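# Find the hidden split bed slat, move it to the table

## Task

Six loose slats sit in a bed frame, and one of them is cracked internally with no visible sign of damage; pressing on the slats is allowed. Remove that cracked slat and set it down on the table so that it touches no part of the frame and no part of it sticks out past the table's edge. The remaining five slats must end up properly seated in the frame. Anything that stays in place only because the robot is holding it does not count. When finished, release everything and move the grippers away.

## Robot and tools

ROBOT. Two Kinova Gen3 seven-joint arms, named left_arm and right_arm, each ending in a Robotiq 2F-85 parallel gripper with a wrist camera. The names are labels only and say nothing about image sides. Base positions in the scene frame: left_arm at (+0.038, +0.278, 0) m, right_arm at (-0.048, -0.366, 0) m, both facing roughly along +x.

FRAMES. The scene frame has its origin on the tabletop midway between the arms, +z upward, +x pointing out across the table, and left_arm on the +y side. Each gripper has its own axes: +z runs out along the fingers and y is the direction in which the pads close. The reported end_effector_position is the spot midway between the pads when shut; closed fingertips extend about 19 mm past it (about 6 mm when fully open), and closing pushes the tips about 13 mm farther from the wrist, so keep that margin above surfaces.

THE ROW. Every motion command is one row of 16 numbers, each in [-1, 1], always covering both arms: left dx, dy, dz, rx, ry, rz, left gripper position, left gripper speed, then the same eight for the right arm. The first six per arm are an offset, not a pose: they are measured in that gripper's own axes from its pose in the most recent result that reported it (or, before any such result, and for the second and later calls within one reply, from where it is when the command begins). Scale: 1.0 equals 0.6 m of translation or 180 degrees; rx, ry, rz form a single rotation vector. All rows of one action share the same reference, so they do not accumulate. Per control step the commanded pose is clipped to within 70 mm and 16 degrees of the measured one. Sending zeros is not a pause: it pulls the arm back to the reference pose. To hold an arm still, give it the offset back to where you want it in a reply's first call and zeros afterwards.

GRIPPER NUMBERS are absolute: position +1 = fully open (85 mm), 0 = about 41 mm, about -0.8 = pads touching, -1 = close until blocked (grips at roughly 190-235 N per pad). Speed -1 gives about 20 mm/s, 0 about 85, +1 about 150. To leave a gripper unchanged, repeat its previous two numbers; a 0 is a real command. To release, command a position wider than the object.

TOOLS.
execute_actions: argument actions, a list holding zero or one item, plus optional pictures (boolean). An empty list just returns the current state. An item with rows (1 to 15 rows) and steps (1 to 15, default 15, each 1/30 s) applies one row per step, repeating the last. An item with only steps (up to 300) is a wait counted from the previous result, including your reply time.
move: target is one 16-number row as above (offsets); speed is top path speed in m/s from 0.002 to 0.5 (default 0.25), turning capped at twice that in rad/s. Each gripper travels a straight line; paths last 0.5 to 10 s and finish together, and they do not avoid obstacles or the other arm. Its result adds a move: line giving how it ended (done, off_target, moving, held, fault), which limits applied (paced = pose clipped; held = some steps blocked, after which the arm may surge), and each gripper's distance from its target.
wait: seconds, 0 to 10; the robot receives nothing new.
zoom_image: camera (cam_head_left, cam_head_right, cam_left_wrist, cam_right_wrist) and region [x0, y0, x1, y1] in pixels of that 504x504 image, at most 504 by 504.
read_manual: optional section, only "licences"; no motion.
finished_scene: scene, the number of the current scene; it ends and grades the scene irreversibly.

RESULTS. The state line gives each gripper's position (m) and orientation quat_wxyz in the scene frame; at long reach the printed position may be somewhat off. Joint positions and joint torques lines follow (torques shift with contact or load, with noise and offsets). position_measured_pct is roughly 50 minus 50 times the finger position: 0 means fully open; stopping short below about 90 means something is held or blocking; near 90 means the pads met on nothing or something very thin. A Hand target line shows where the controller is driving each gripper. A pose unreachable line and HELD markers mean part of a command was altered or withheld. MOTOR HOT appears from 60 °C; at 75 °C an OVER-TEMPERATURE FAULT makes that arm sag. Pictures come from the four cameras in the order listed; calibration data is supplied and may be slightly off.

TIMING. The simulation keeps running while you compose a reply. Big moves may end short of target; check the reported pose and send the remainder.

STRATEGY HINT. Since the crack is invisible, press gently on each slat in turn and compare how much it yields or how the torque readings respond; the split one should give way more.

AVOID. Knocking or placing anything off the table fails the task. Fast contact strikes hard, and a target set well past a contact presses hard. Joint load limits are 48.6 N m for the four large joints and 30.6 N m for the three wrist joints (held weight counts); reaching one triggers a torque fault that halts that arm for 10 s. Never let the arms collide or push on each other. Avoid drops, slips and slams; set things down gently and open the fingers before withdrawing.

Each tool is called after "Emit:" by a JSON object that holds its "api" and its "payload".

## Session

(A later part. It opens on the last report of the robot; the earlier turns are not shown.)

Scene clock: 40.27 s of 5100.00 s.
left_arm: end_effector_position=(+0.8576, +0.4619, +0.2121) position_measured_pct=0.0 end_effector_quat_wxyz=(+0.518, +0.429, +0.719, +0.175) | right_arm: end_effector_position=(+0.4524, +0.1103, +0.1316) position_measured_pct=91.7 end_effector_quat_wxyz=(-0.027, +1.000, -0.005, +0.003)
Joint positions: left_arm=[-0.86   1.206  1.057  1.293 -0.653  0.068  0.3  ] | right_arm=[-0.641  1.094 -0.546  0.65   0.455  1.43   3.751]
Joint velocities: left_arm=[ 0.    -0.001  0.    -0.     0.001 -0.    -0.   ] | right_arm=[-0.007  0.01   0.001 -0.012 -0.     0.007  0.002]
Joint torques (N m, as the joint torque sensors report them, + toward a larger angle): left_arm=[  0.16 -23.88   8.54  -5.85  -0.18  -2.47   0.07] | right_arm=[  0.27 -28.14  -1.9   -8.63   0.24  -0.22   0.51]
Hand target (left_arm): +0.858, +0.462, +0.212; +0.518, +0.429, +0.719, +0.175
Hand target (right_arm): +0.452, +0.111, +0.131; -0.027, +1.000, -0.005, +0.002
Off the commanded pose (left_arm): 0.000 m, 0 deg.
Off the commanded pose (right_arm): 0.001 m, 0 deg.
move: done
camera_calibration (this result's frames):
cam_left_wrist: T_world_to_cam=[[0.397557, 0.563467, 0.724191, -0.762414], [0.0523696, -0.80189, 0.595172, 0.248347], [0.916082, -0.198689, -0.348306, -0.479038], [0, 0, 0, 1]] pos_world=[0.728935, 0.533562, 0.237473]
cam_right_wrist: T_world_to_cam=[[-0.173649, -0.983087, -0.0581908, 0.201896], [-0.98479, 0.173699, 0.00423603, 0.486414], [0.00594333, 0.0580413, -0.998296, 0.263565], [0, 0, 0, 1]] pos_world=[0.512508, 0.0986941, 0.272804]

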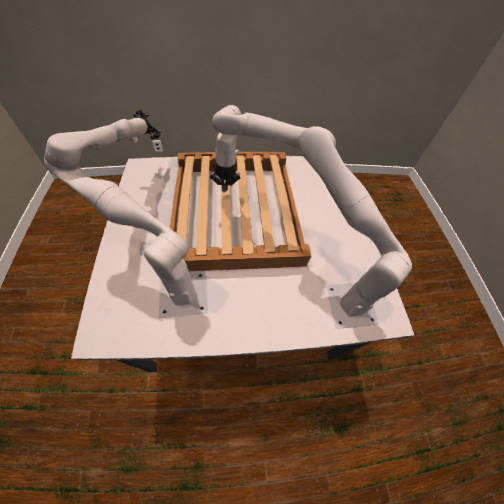

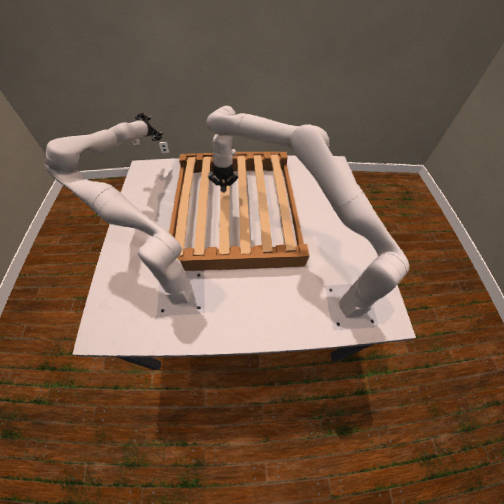

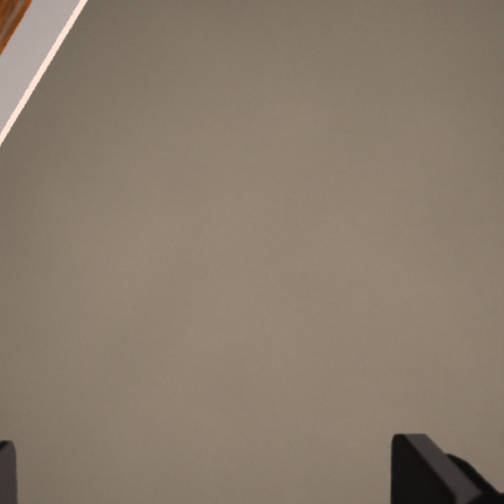

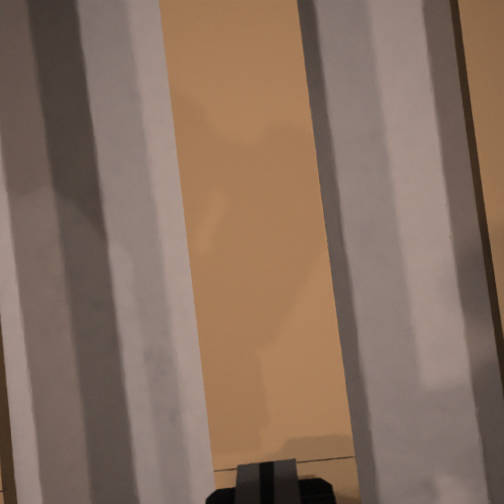

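Emit:
{"api": "move", "payload": {"target": [0,0,0,0,0,0,1,0,0,0.141,0.007,-0.017,0,0,0.55,0.5], "speed": 0.15}}

Emit:
{"api": "move", "payload": {"target": [0,0,0,0,0,0,1,0,0,0,0.08,0,0,0,0.55,0.5], "speed": 0.05}}

Emit:
{"api": "move", "payload": {"target": [0,0,0,0,0,0,1,0,0,0,0,0,0,0,-1,0]}}

Emit:
{"api": "move", "payload": {"target": [0,0,0,0,0,0,1,0,0,0,-0.2,0,0,0,-1,0], "speed": 0.08}}

Scene clock: 46.20 s of 5100.00 s.
left_arm: end_effector_position=(+0.8576, +0.4619, +0.2121) position_measured_pct=0.0 end_effector_quat_wxyz=(+0.518, +0.429, +0.719, +0.175) | right_arm: end_effector_position=(+0.4514, +0.0264, +0.1227) position_measured_pct=22.2 end_effector_quat_wxyz=(-0.000, +1.000, -0.005, +0.002)
Joint positions: left_arm=[-0.86   1.206  1.057  1.293 -0.653  0.068  0.3  ] | right_arm=[-0.499  0.974 -0.545  0.965  0.464  1.304  3.752]
Joint velocities: left_arm=[ 0.001 -0.001  0.    -0.001 -0.001  0.     0.   ] | right_arm=[ 0.006 -0.008 -0.     0.005 -0.002 -0.003  0.   ]
Joint torques (N m, as the joint torque sensors report them, + toward a larger angle): left_arm=[  0.04 -23.99   8.29  -5.88  -0.04  -2.8    0.04] | right_arm=[ -0.12 -25.38  -2.5   -7.96   0.26   0.06   0.07]
Hand target (left_arm): +0.858, +0.462, +0.212; +0.518, +0.429, +0.719, +0.175
Hand target (right_arm): +0.452, +0.026, +0.123; -0.000, +1.000, -0.006, +0.003
Off the commanded pose (left_arm): 0.000 m, 0 deg.
Off the commanded pose (right_arm): 0.000 m, 0 deg.
After step 90, 1.97 s passed at rest.
move: done
camera_calibration (this result's frames):
cam_left_wrist: T_world_to_cam=[[0.397554, 0.563468, 0.724192, -0.762414], [0.0523701, -0.80189, 0.595172, 0.248347], [0.916083, -0.198687, -0.348303, -0.479041], [0, 0, 0, 1]] pos_world=[0.728936, 0.533563, 0.237474]
cam_right_wrist: T_world_to_cam=[[-0.173815, -0.984763, -0.00545137, 0.112364], [-0.984765, 0.173838, -0.00419592, 0.501064], [0.00507964, 0.00463901, -0.999976, 0.26156], [0, 0, 0, 1]] pos_world=[0.511632, 0.0223347, 0.264269]

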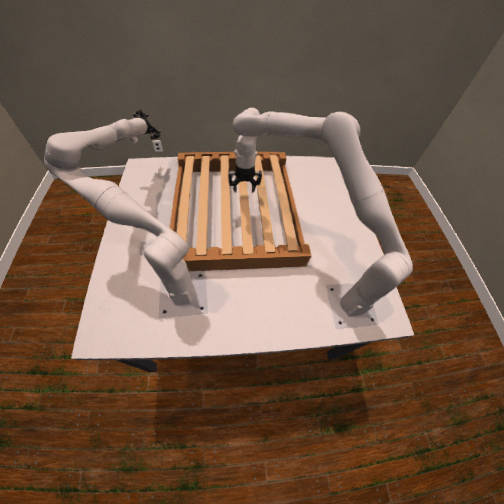

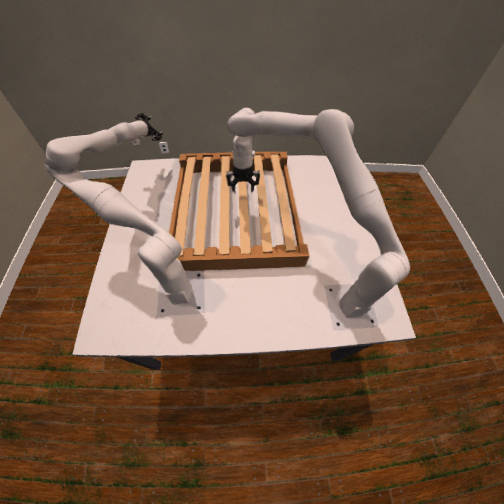

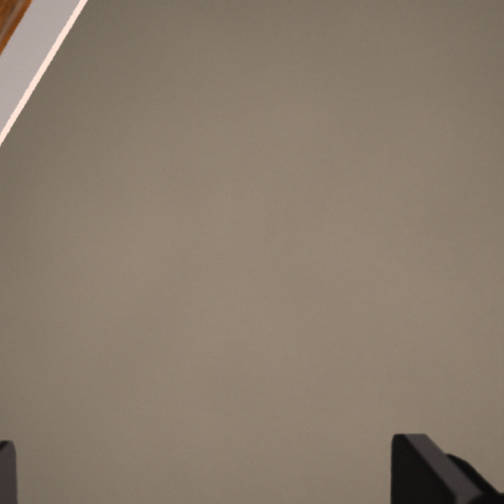

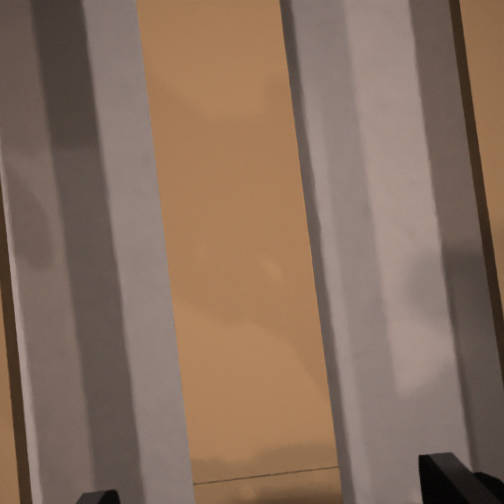

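Scene clock: 47.47 s of 5100.00 s.
left_arm: end_effector_position=(+0.8576, +0.4619, +0.2121) position_measured_pct=0.0 end_effector_quat_wxyz=(+0.518, +0.429, +0.719, +0.175) | right_arm: end_effector_position=(+0.4518, +0.0262, +0.0748) position_measured_pct=22.2 end_effector_quat_wxyz=(-0.000, +1.000, -0.006, +0.002)
Joint positions: left_arm=[-0.86   1.206  1.057  1.293 -0.653  0.068  0.3  ] | right_arm=[-0.496  1.026 -0.532  1.017  0.486  1.206  3.732]
Joint velocities: left_arm=[-0.     0.001 -0.    -0.    -0.    -0.001  0.   ] | right_arm=[ 0.     0.001  0.    -0.    -0.    -0.002  0.   ]
Joint torques (N m, as the joint torque sensors report them, + toward a larger angle): left_arm=[ -0.03 -23.34   8.58  -5.51   0.1   -2.49  -0.09] | right_arm=[ -0.07 -25.96  -2.47  -8.03   0.26  -0.39   0.45]
Hand target (left_arm): +0.858, +0.462, +0.212; +0.518, +0.429, +0.719, +0.175
Hand target (right_arm): +0.452, +0.026, +0.075; -0.000, +1.000, -0.006, +0.002
Off the commanded pose (left_arm): 0.000 m, 0 deg.
Off the commanded pose (right_arm): 0.000 m, 0 deg.
move: done
camera_calibration (this result's frames):
cam_left_wrist: T_world_to_cam=[[0.397551, 0.563469, 0.724193, -0.762414], [0.0523705, -0.80189, 0.595173, 0.248347], [0.916084, -0.198685, -0.348301, -0.479044], [0, 0, 0, 1]] pos_world=[0.728936, 0.533564, 0.237474]
cam_right_wrist: T_world_to_cam=[[-0.1742, -0.984695, -0.00546667, 0.112208], [-0.984697, 0.174224, -0.00419793, 0.501227], [0.0050861, 0.00465173, -0.999976, 0.21364], [0, 0, 0, 1]] pos_world=[0.512016, 0.0221713, 0.216352]

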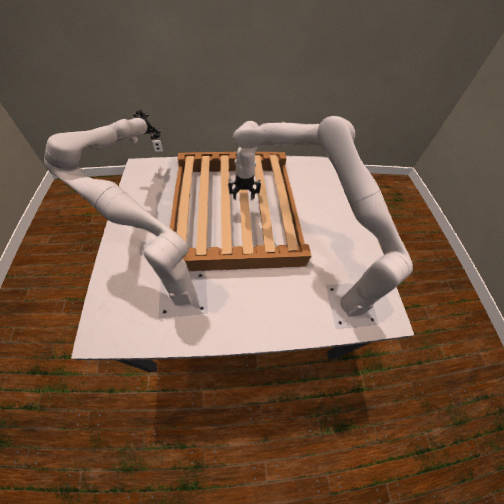

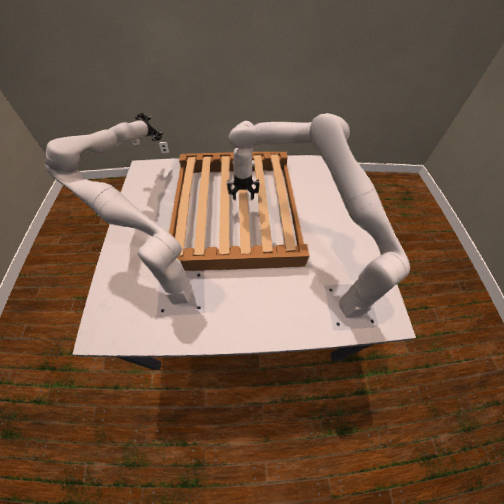

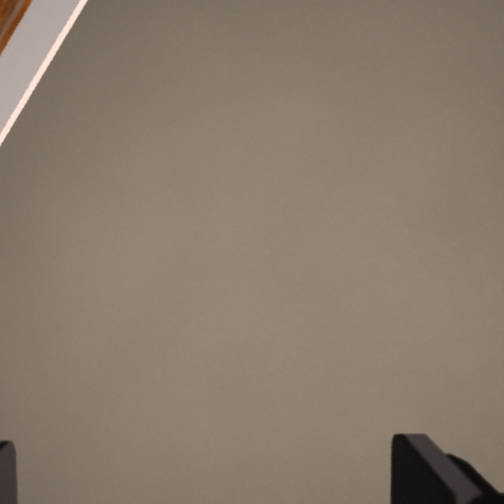

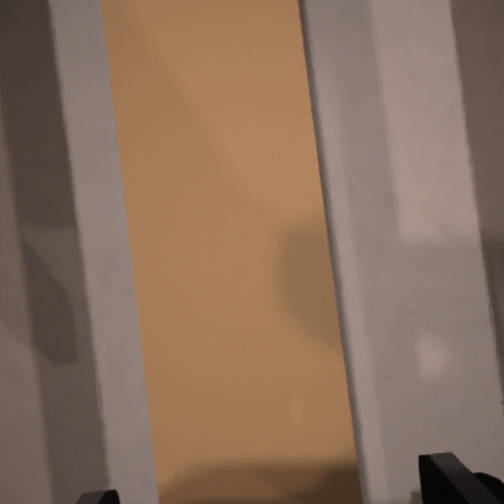

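Scene clock: 48.13 s of 5100.00 s.
left_arm: end_effector_position=(+0.8576, +0.4619, +0.2121) position_measured_pct=0.0 end_effector_quat_wxyz=(+0.518, +0.429, +0.719, +0.175) | right_arm: end_effector_position=(+0.4518, +0.0263, +0.0749) position_measured_pct=55.2 end_effector_quat_wxyz=(-0.000, +1.000, -0.005, +0.002)
Joint positions: left_arm=[-0.86   1.206  1.057  1.293 -0.653  0.068  0.3  ] | right_arm=[-0.496  1.025 -0.532  1.017  0.486  1.206  3.732]
Joint velocities: left_arm=[-0.001 -0.001 -0.    -0.    -0.001 -0.     0.001] | right_arm=[ 0.     0.    -0.    -0.     0.    -0.001  0.   ]
Joint torques (N m, as the joint torque sensors report them, + toward a larger angle): left_arm=[ -0.46 -23.78   8.91  -5.91  -0.18  -2.57   0.26] | right_arm=[ -0.26 -25.85  -2.41  -7.72   0.19  -0.04   0.23]
Hand target (left_arm): +0.858, +0.462, +0.212; +0.518, +0.429, +0.719, +0.175
Hand target (right_arm): +0.452, +0.026, +0.075; -0.000, +1.000, -0.006, +0.002
Off the commanded pose (left_arm): 0.000 m, 0 deg.
Off the commanded pose (right_arm): 0.000 m, 0 deg.
move: done
camera_calibration (this result's frames):
cam_left_wrist: T_world_to_cam=[[0.397548, 0.56347, 0.724194, -0.762413], [0.052371, -0.801889, 0.595173, 0.248346], [0.916086, -0.198683, -0.348299, -0.479046], [0, 0, 0, 1]] pos_world=[0.728937, 0.533565, 0.237475]
cam_right_wrist: T_world_to_cam=[[-0.173967, -0.984735, -0.00560628, 0.112195], [-0.984738, 0.173992, -0.00429756, 0.501227], [0.00520741, 0.00477308, -0.999975, 0.2137], [0, 0, 0, 1]] pos_world=[0.511982, 0.0222532, 0.216478]

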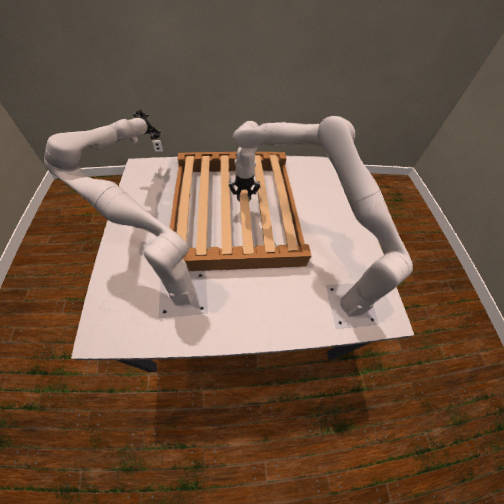

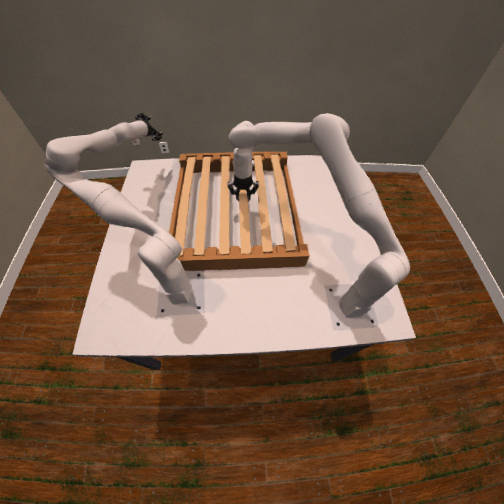

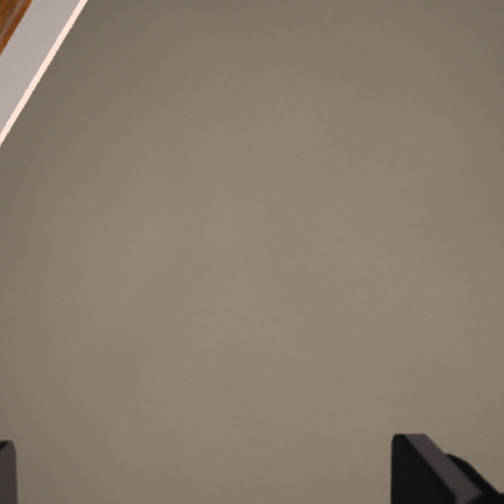

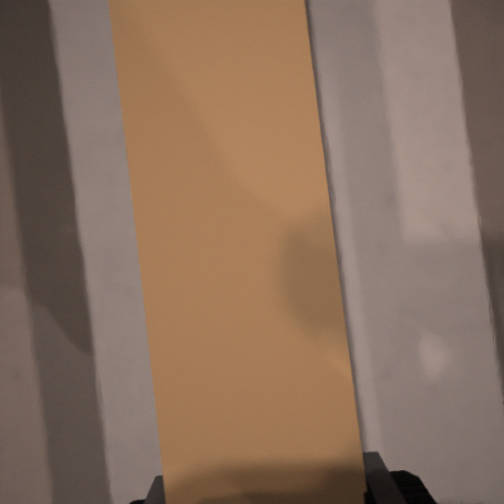

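Scene clock: 49.97 s of 5100.00 s.
left_arm: end_effector_position=(+0.8576, +0.4619, +0.2121) position_measured_pct=0.0 end_effector_quat_wxyz=(+0.518, +0.429, +0.719, +0.175) | right_arm: end_effector_position=(+0.4509, +0.0266, +0.1949) position_measured_pct=55.2 end_effector_quat_wxyz=(-0.000, +1.000, -0.005, +0.002)
Joint positions: left_arm=[-0.86   1.206  1.057  1.293 -0.653  0.068  0.3  ] | right_arm=[-0.517  0.916 -0.556  0.839  0.438  1.473  3.788]
Joint velocities: left_arm=[ 0.001  0.001  0.    -0.     0.001 -0.    -0.   ] | right_arm=[-0.001  0.001 -0.001 -0.001 -0.001  0.003  0.   ]
Joint torques (N m, as the joint torque sensors report them, + toward a larger angle): left_arm=[ -0.02 -23.74   8.55  -5.63  -0.1   -2.33  -0.12] | right_arm=[  0.19 -26.17  -2.    -9.12   0.2    0.08   0.14]
Hand target (left_arm): +0.858, +0.462, +0.212; +0.518, +0.429, +0.719, +0.175
Hand target (right_arm): +0.451, +0.027, +0.195; -0.000, +1.000, -0.005, +0.002
Off the commanded pose (left_arm): 0.000 m, 0 deg.
Off the commanded pose (right_arm): 0.000 m, 0 deg.
move: done
camera_calibration (this result's frames):
cam_left_wrist: T_world_to_cam=[[0.397544, 0.563471, 0.724195, -0.762413], [0.0523715, -0.801889, 0.595173, 0.248346], [0.916087, -0.198681, -0.348296, -0.479049], [0, 0, 0, 1]] pos_world=[0.728938, 0.533566, 0.237476]
cam_right_wrist: T_world_to_cam=[[-0.173066, -0.984894, -0.00566216, 0.112589], [-0.984895, 0.173092, -0.00451922, 0.500965], [0.00543102, 0.00479452, -0.999974, 0.333561], [0, 0, 0, 1]] pos_world=[0.511072, 0.0225758, 0.336453]

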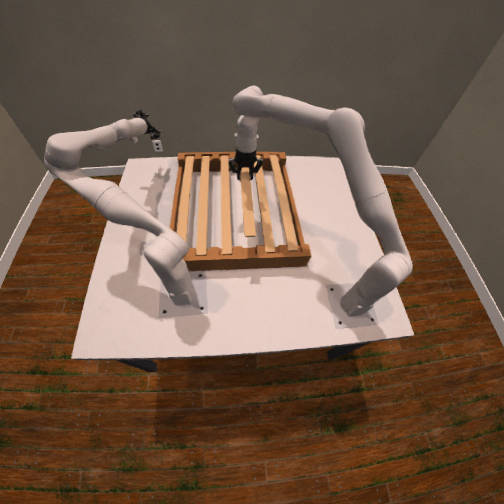

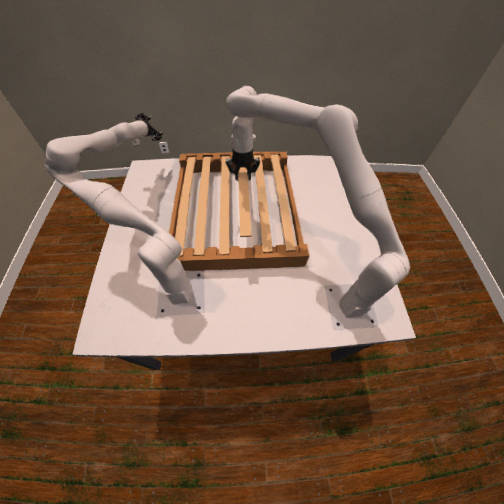

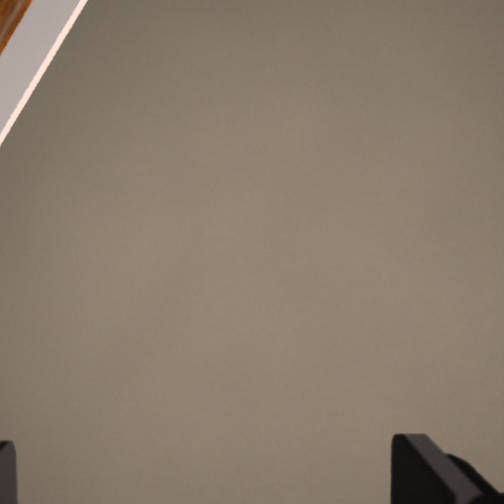

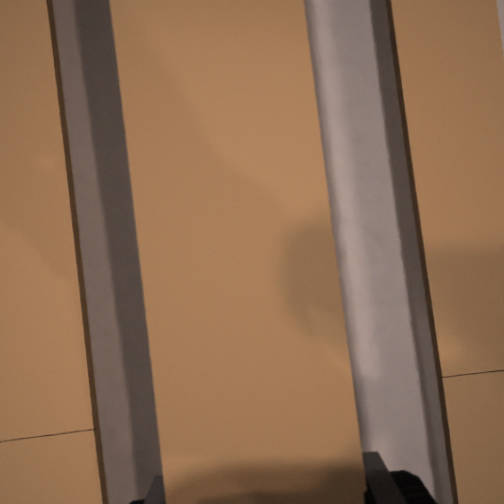

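Emit:
{"api": "move", "payload": {"target": [0,0,0,0,0,0,1,0,-0.07,0.58,0,0,0,0,-1,0], "speed": 0.2}}

Emit:
{"api": "move", "payload": {"target": [0,0,0,0,0,0,1,0,0,0,0.29,0,0,0,-1,0], "speed": 0.08}}

Emit:
{"api": "move", "payload": {"target": [0,0,0,0,0,0,1,0,0,0,0,0,0,0,0.6,0]}}

Emit:
{"api": "move", "payload": {"target": [0,0,0,0,0,0,1,0,0,0,-0.3,0,0,0,0.6,0]}}

Scene clock: 57.10 s of 5100.00 s.
left_arm: end_effector_position=(+0.8576, +0.4619, +0.2121) position_measured_pct=0.0 end_effector_quat_wxyz=(+0.518, +0.429, +0.719, +0.175) | right_arm: end_effector_position=(+0.4066, -0.3201, +0.1952) position_measured_pct=55.2 end_effector_quat_wxyz=(-0.001, +1.000, -0.005, +0.003)
Joint positions: left_arm=[-0.86   1.206  1.057  1.293 -0.653  0.068  0.3  ] | right_arm=[ 0.246  0.509 -0.612  1.633  0.32   1.095  4.259]
Joint velocities: left_arm=[ 0.     0.    -0.    -0.    -0.001  0.    -0.   ] | right_arm=[ 0.007 -0.003  0.003  0.    -0.002 -0.002  0.002]
Joint torques (N m, as the joint torque sensors report them, + toward a larger angle): left_arm=[  0.03 -23.45   8.81  -5.76  -0.14  -2.46   0.26] | right_arm=[  0.05 -17.4   -1.82  -8.73   0.03  -0.31   0.28]
Hand target (left_arm): +0.858, +0.462, +0.212; +0.518, +0.429, +0.719, +0.175
Hand target (right_arm): +0.407, -0.320, +0.195; -0.001, +1.000, -0.005, +0.003
Off the commanded pose (left_arm): 0.000 m, 0 deg.
Off the commanded pose (right_arm): 0.002 m, 0 deg.
After step 90, 1.93 s passed at rest.
move: done
camera_calibration (this result's frames):
cam_left_wrist: T_world_to_cam=[[0.397541, 0.563473, 0.724196, -0.762413], [0.0523721, -0.801889, 0.595174, 0.248346], [0.916089, -0.198678, -0.348294, -0.479052], [0, 0, 0, 1]] pos_world=[0.728938, 0.533567, 0.237476]
cam_right_wrist: T_world_to_cam=[[-0.173165, -0.984861, -0.00787364, -0.23601], [-0.984868, 0.173211, -0.00569919, 0.517573], [0.00697672, 0.0067676, -0.999953, 0.335768], [0, 0, 0, 1]] pos_world=[0.46653, -0.324359, 0.336844]

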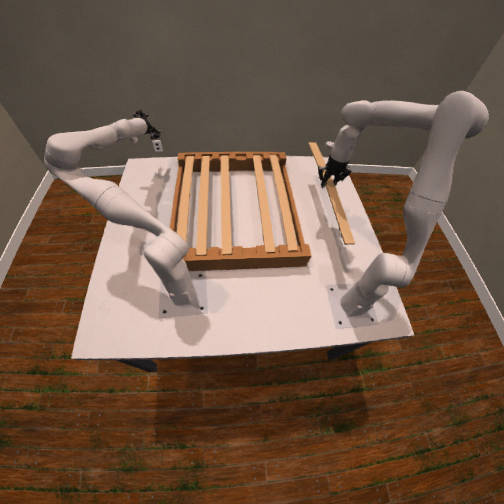

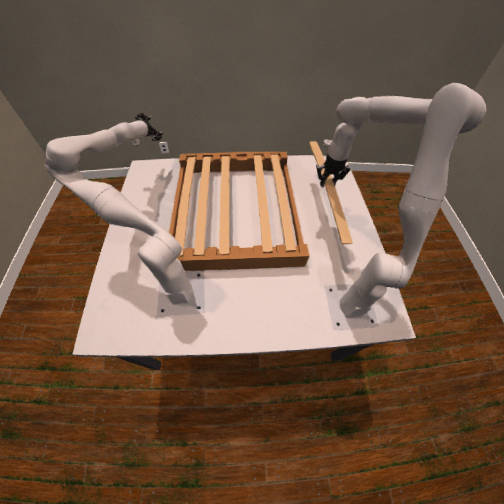

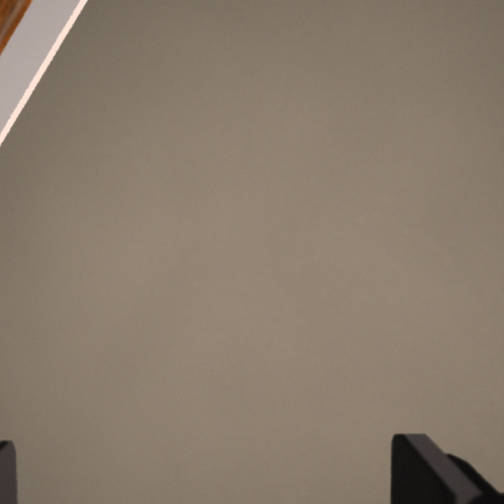

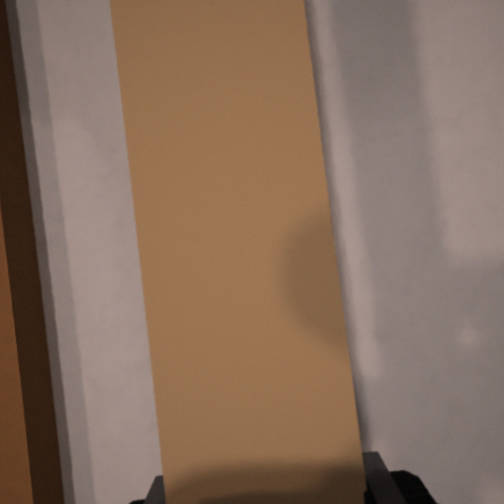

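Scene clock: 59.63 s of 5100.00 s.
left_arm: end_effector_position=(+0.8576, +0.4619, +0.2121) position_measured_pct=0.0 end_effector_quat_wxyz=(+0.518, +0.429, +0.719, +0.175) | right_arm: end_effector_position=(+0.4080, -0.3206, +0.0216) position_measured_pct=55.2 end_effector_quat_wxyz=(-0.001, +1.000, -0.006, +0.003)
Joint positions: left_arm=[-0.86   1.206  1.057  1.293 -0.653  0.068  0.3  ] | right_arm=[ 0.143  0.784 -0.461  1.812  0.533  0.665  4.08 ]
Joint velocities: left_arm=[-0.001  0.    -0.    -0.    -0.001 -0.     0.   ] | right_arm=[-0.002  0.004  0.     0.     0.001  0.    -0.   ]
Joint torques (N m, as the joint torque sensors report them, + toward a larger angle): left_arm=[ -0.25 -23.52   8.68  -6.07   0.06  -2.56  -0.05] | right_arm=[ -0.04 -20.37  -2.08  -5.47   0.15  -0.07   0.25]
Hand target (left_arm): +0.858, +0.462, +0.212; +0.518, +0.429, +0.719, +0.175
Hand target (right_arm): +0.408, -0.320, +0.021; -0.001, +1.000, -0.006, +0.003
Off the commanded pose (left_arm): 0.000 m, 0 deg.
Off the commanded pose (right_arm): 0.001 m, 0 deg.
move: done
camera_calibration (this result's frames):
cam_left_wrist: T_world_to_cam=[[0.397538, 0.563474, 0.724197, -0.762412], [0.0523725, -0.801889, 0.595174, 0.248346], [0.91609, -0.198676, -0.348292, -0.479055], [0, 0, 0, 1]] pos_world=[0.728939, 0.533568, 0.237477]
cam_right_wrist: T_world_to_cam=[[-0.174775, -0.98458, -0.0075099, -0.236882], [-0.984582, 0.174821, -0.00599705, 0.518526], [0.00721746, 0.00634598, -0.999954, 0.161891], [0, 0, 0, 1]] pos_world=[0.467962, -0.324906, 0.163214]

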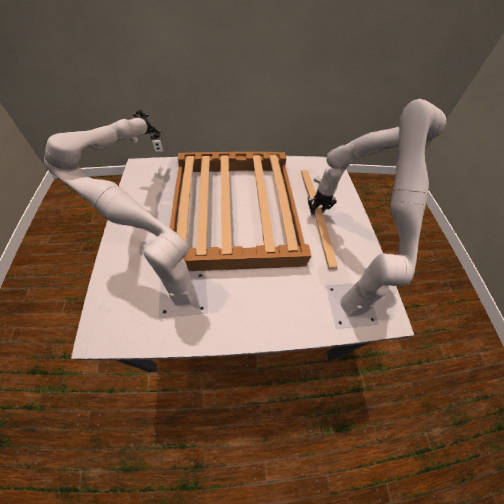

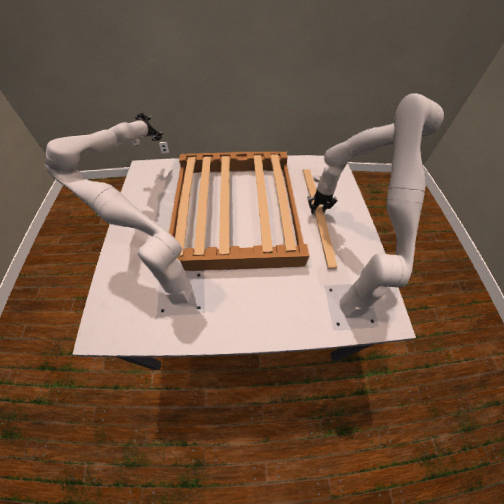

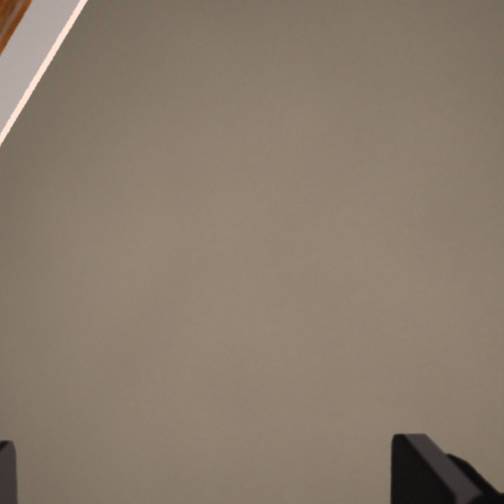

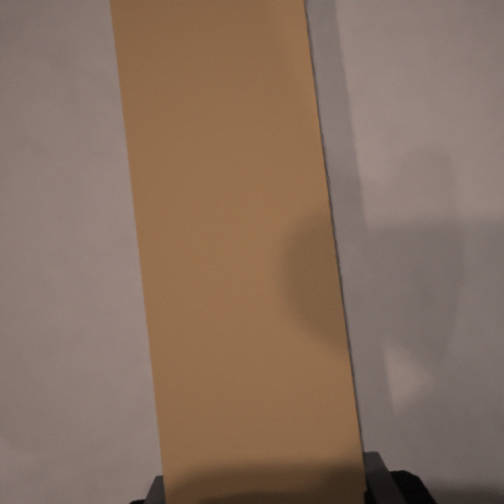

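Scene clock: 60.40 s of 5100.00 s.
left_arm: end_effector_position=(+0.8576, +0.4619, +0.2121) position_measured_pct=0.0 end_effector_quat_wxyz=(+0.518, +0.429, +0.719, +0.175) | right_arm: end_effector_position=(+0.4080, -0.3206, +0.0216) position_measured_pct=19.8 end_effector_quat_wxyz=(-0.001, +1.000, -0.006, +0.003)
Joint positions: left_arm=[-0.86   1.206  1.057  1.293 -0.653  0.068  0.3  ] | right_arm=[ 0.143  0.784 -0.461  1.812  0.533  0.665  4.08 ]
Joint velocities: left_arm=[-0.     0.001  0.     0.     0.001 -0.     0.   ] | right_arm=[ 0.     0.    -0.001  0.    -0.001 -0.001 -0.   ]
Joint torques (N m, as the joint torque sensors report them, + toward a larger angle): left_arm=[  0.18 -23.59   8.5   -5.81  -0.15  -2.56   0.17] | right_arm=[ -0.15 -19.48  -2.02  -5.13   0.17  -0.23   0.27]
Hand target (left_arm): +0.858, +0.462, +0.212; +0.518, +0.429, +0.719, +0.175
Hand target (right_arm): +0.408, -0.321, +0.022; -0.001, +1.000, -0.006, +0.003
Off the commanded pose (left_arm): 0.000 m, 0 deg.
Off the commanded pose (right_arm): 0.000 m, 0 deg.
move: done
camera_calibration (this result's frames):
cam_left_wrist: T_world_to_cam=[[0.397535, 0.563475, 0.724198, -0.762412], [0.0523729, -0.801888, 0.595174, 0.248346], [0.916091, -0.198674, -0.348289, -0.479058], [0, 0, 0, 1]] pos_world=[0.728939, 0.533569, 0.237477]
cam_right_wrist: T_world_to_cam=[[-0.174775, -0.98458, -0.00751194, -0.236881], [-0.984582, 0.174822, -0.00600357, 0.518529], [0.00722424, 0.00634684, -0.999954, 0.16189], [0, 0, 0, 1]] pos_world=[0.467964, -0.324906, 0.163216]

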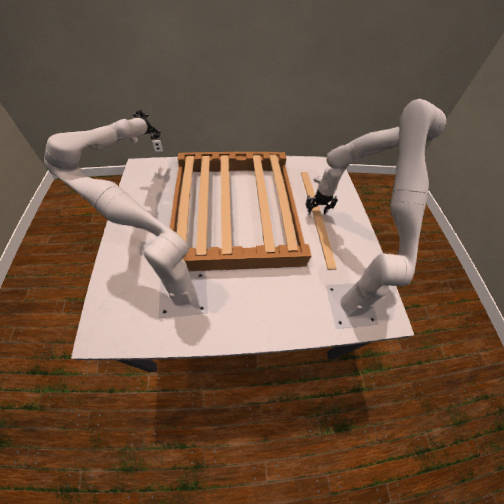

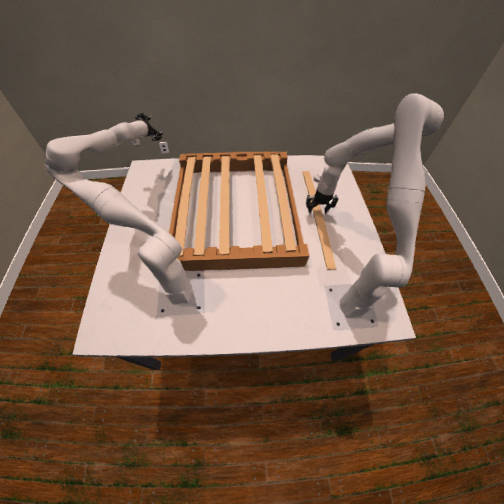

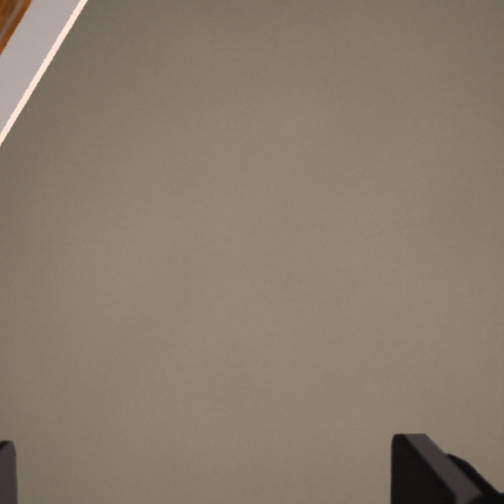

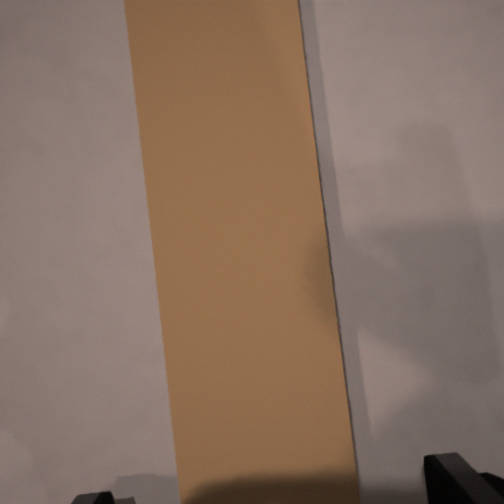

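Scene clock: 61.60 s of 5100.00 s.
left_arm: end_effector_position=(+0.8576, +0.4619, +0.2121) position_measured_pct=0.0 end_effector_quat_wxyz=(+0.518, +0.429, +0.719, +0.175) | right_arm: end_effector_position=(+0.4065, -0.3201, +0.2012) position_measured_pct=19.8 end_effector_quat_wxyz=(-0.001, +1.000, -0.005, +0.003)
Joint positions: left_arm=[-0.86   1.206  1.057  1.293 -0.653  0.068  0.3  ] | right_arm=[ 0.243  0.5   -0.605  1.623  0.309  1.109  4.268]
Joint velocities: left_arm=[-0.001 -0.     0.     0.    -0.001  0.    -0.   ] | right_arm=[ 0.001 -0.002  0.001 -0.001 -0.001  0.003  0.001]
Joint torques (N m, as the joint torque sensors report them, + toward a larger angle): left_arm=[  0.06 -23.83   8.96  -5.69   0.06  -2.57   0.22] | right_arm=[  0.08 -17.12  -1.85  -8.26   0.12  -0.13   0.1 ]
Hand target (left_arm): +0.858, +0.462, +0.212; +0.518, +0.429, +0.719, +0.175
Hand target (right_arm): +0.407, -0.320, +0.201; -0.001, +1.000, -0.005, +0.003
Off the commanded pose (left_arm): 0.000 m, 0 deg.
Off the commanded pose (right_arm): 0.001 m, 0 deg.
move: done
camera_calibration (this result's frames):
cam_left_wrist: T_world_to_cam=[[0.397531, 0.563476, 0.724199, -0.762412], [0.0523733, -0.801888, 0.595174, 0.248346], [0.916093, -0.198672, -0.348287, -0.479061], [0, 0, 0, 1]] pos_world=[0.72894, 0.53357, 0.237478]
cam_right_wrist: T_world_to_cam=[[-0.173205, -0.984854, -0.00789926, -0.235975], [-0.98486, 0.173253, -0.00578397, 0.517601], [0.00706494, 0.00677785, -0.999952, 0.341765], [0, 0, 0, 1]] pos_world=[0.466478, -0.324393, 0.342879]

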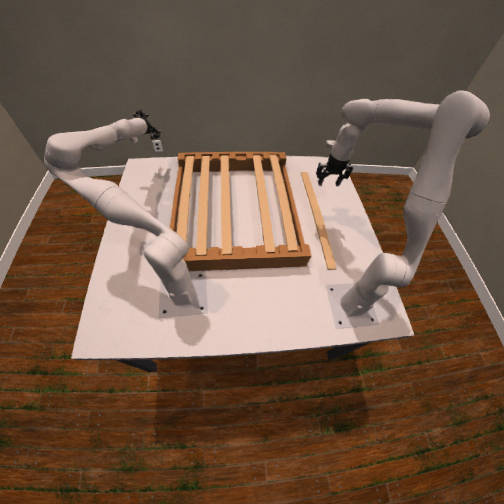

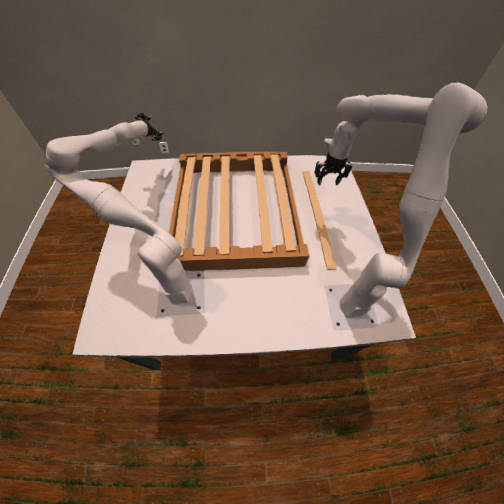

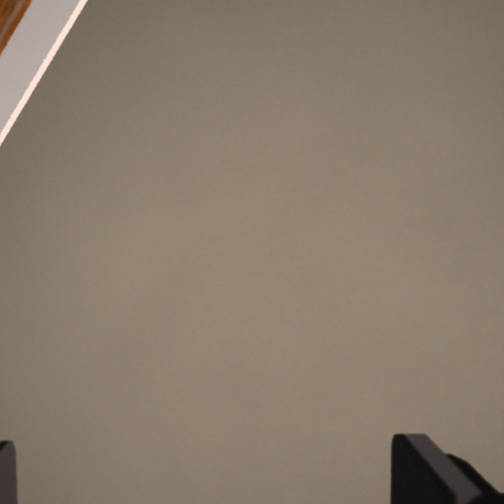

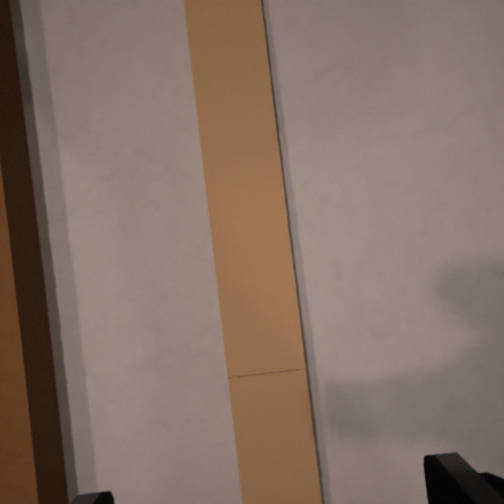

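Emit:
{"api": "finished_scene", "payload": {"scene": 1}}

The scene is finished: the task was done.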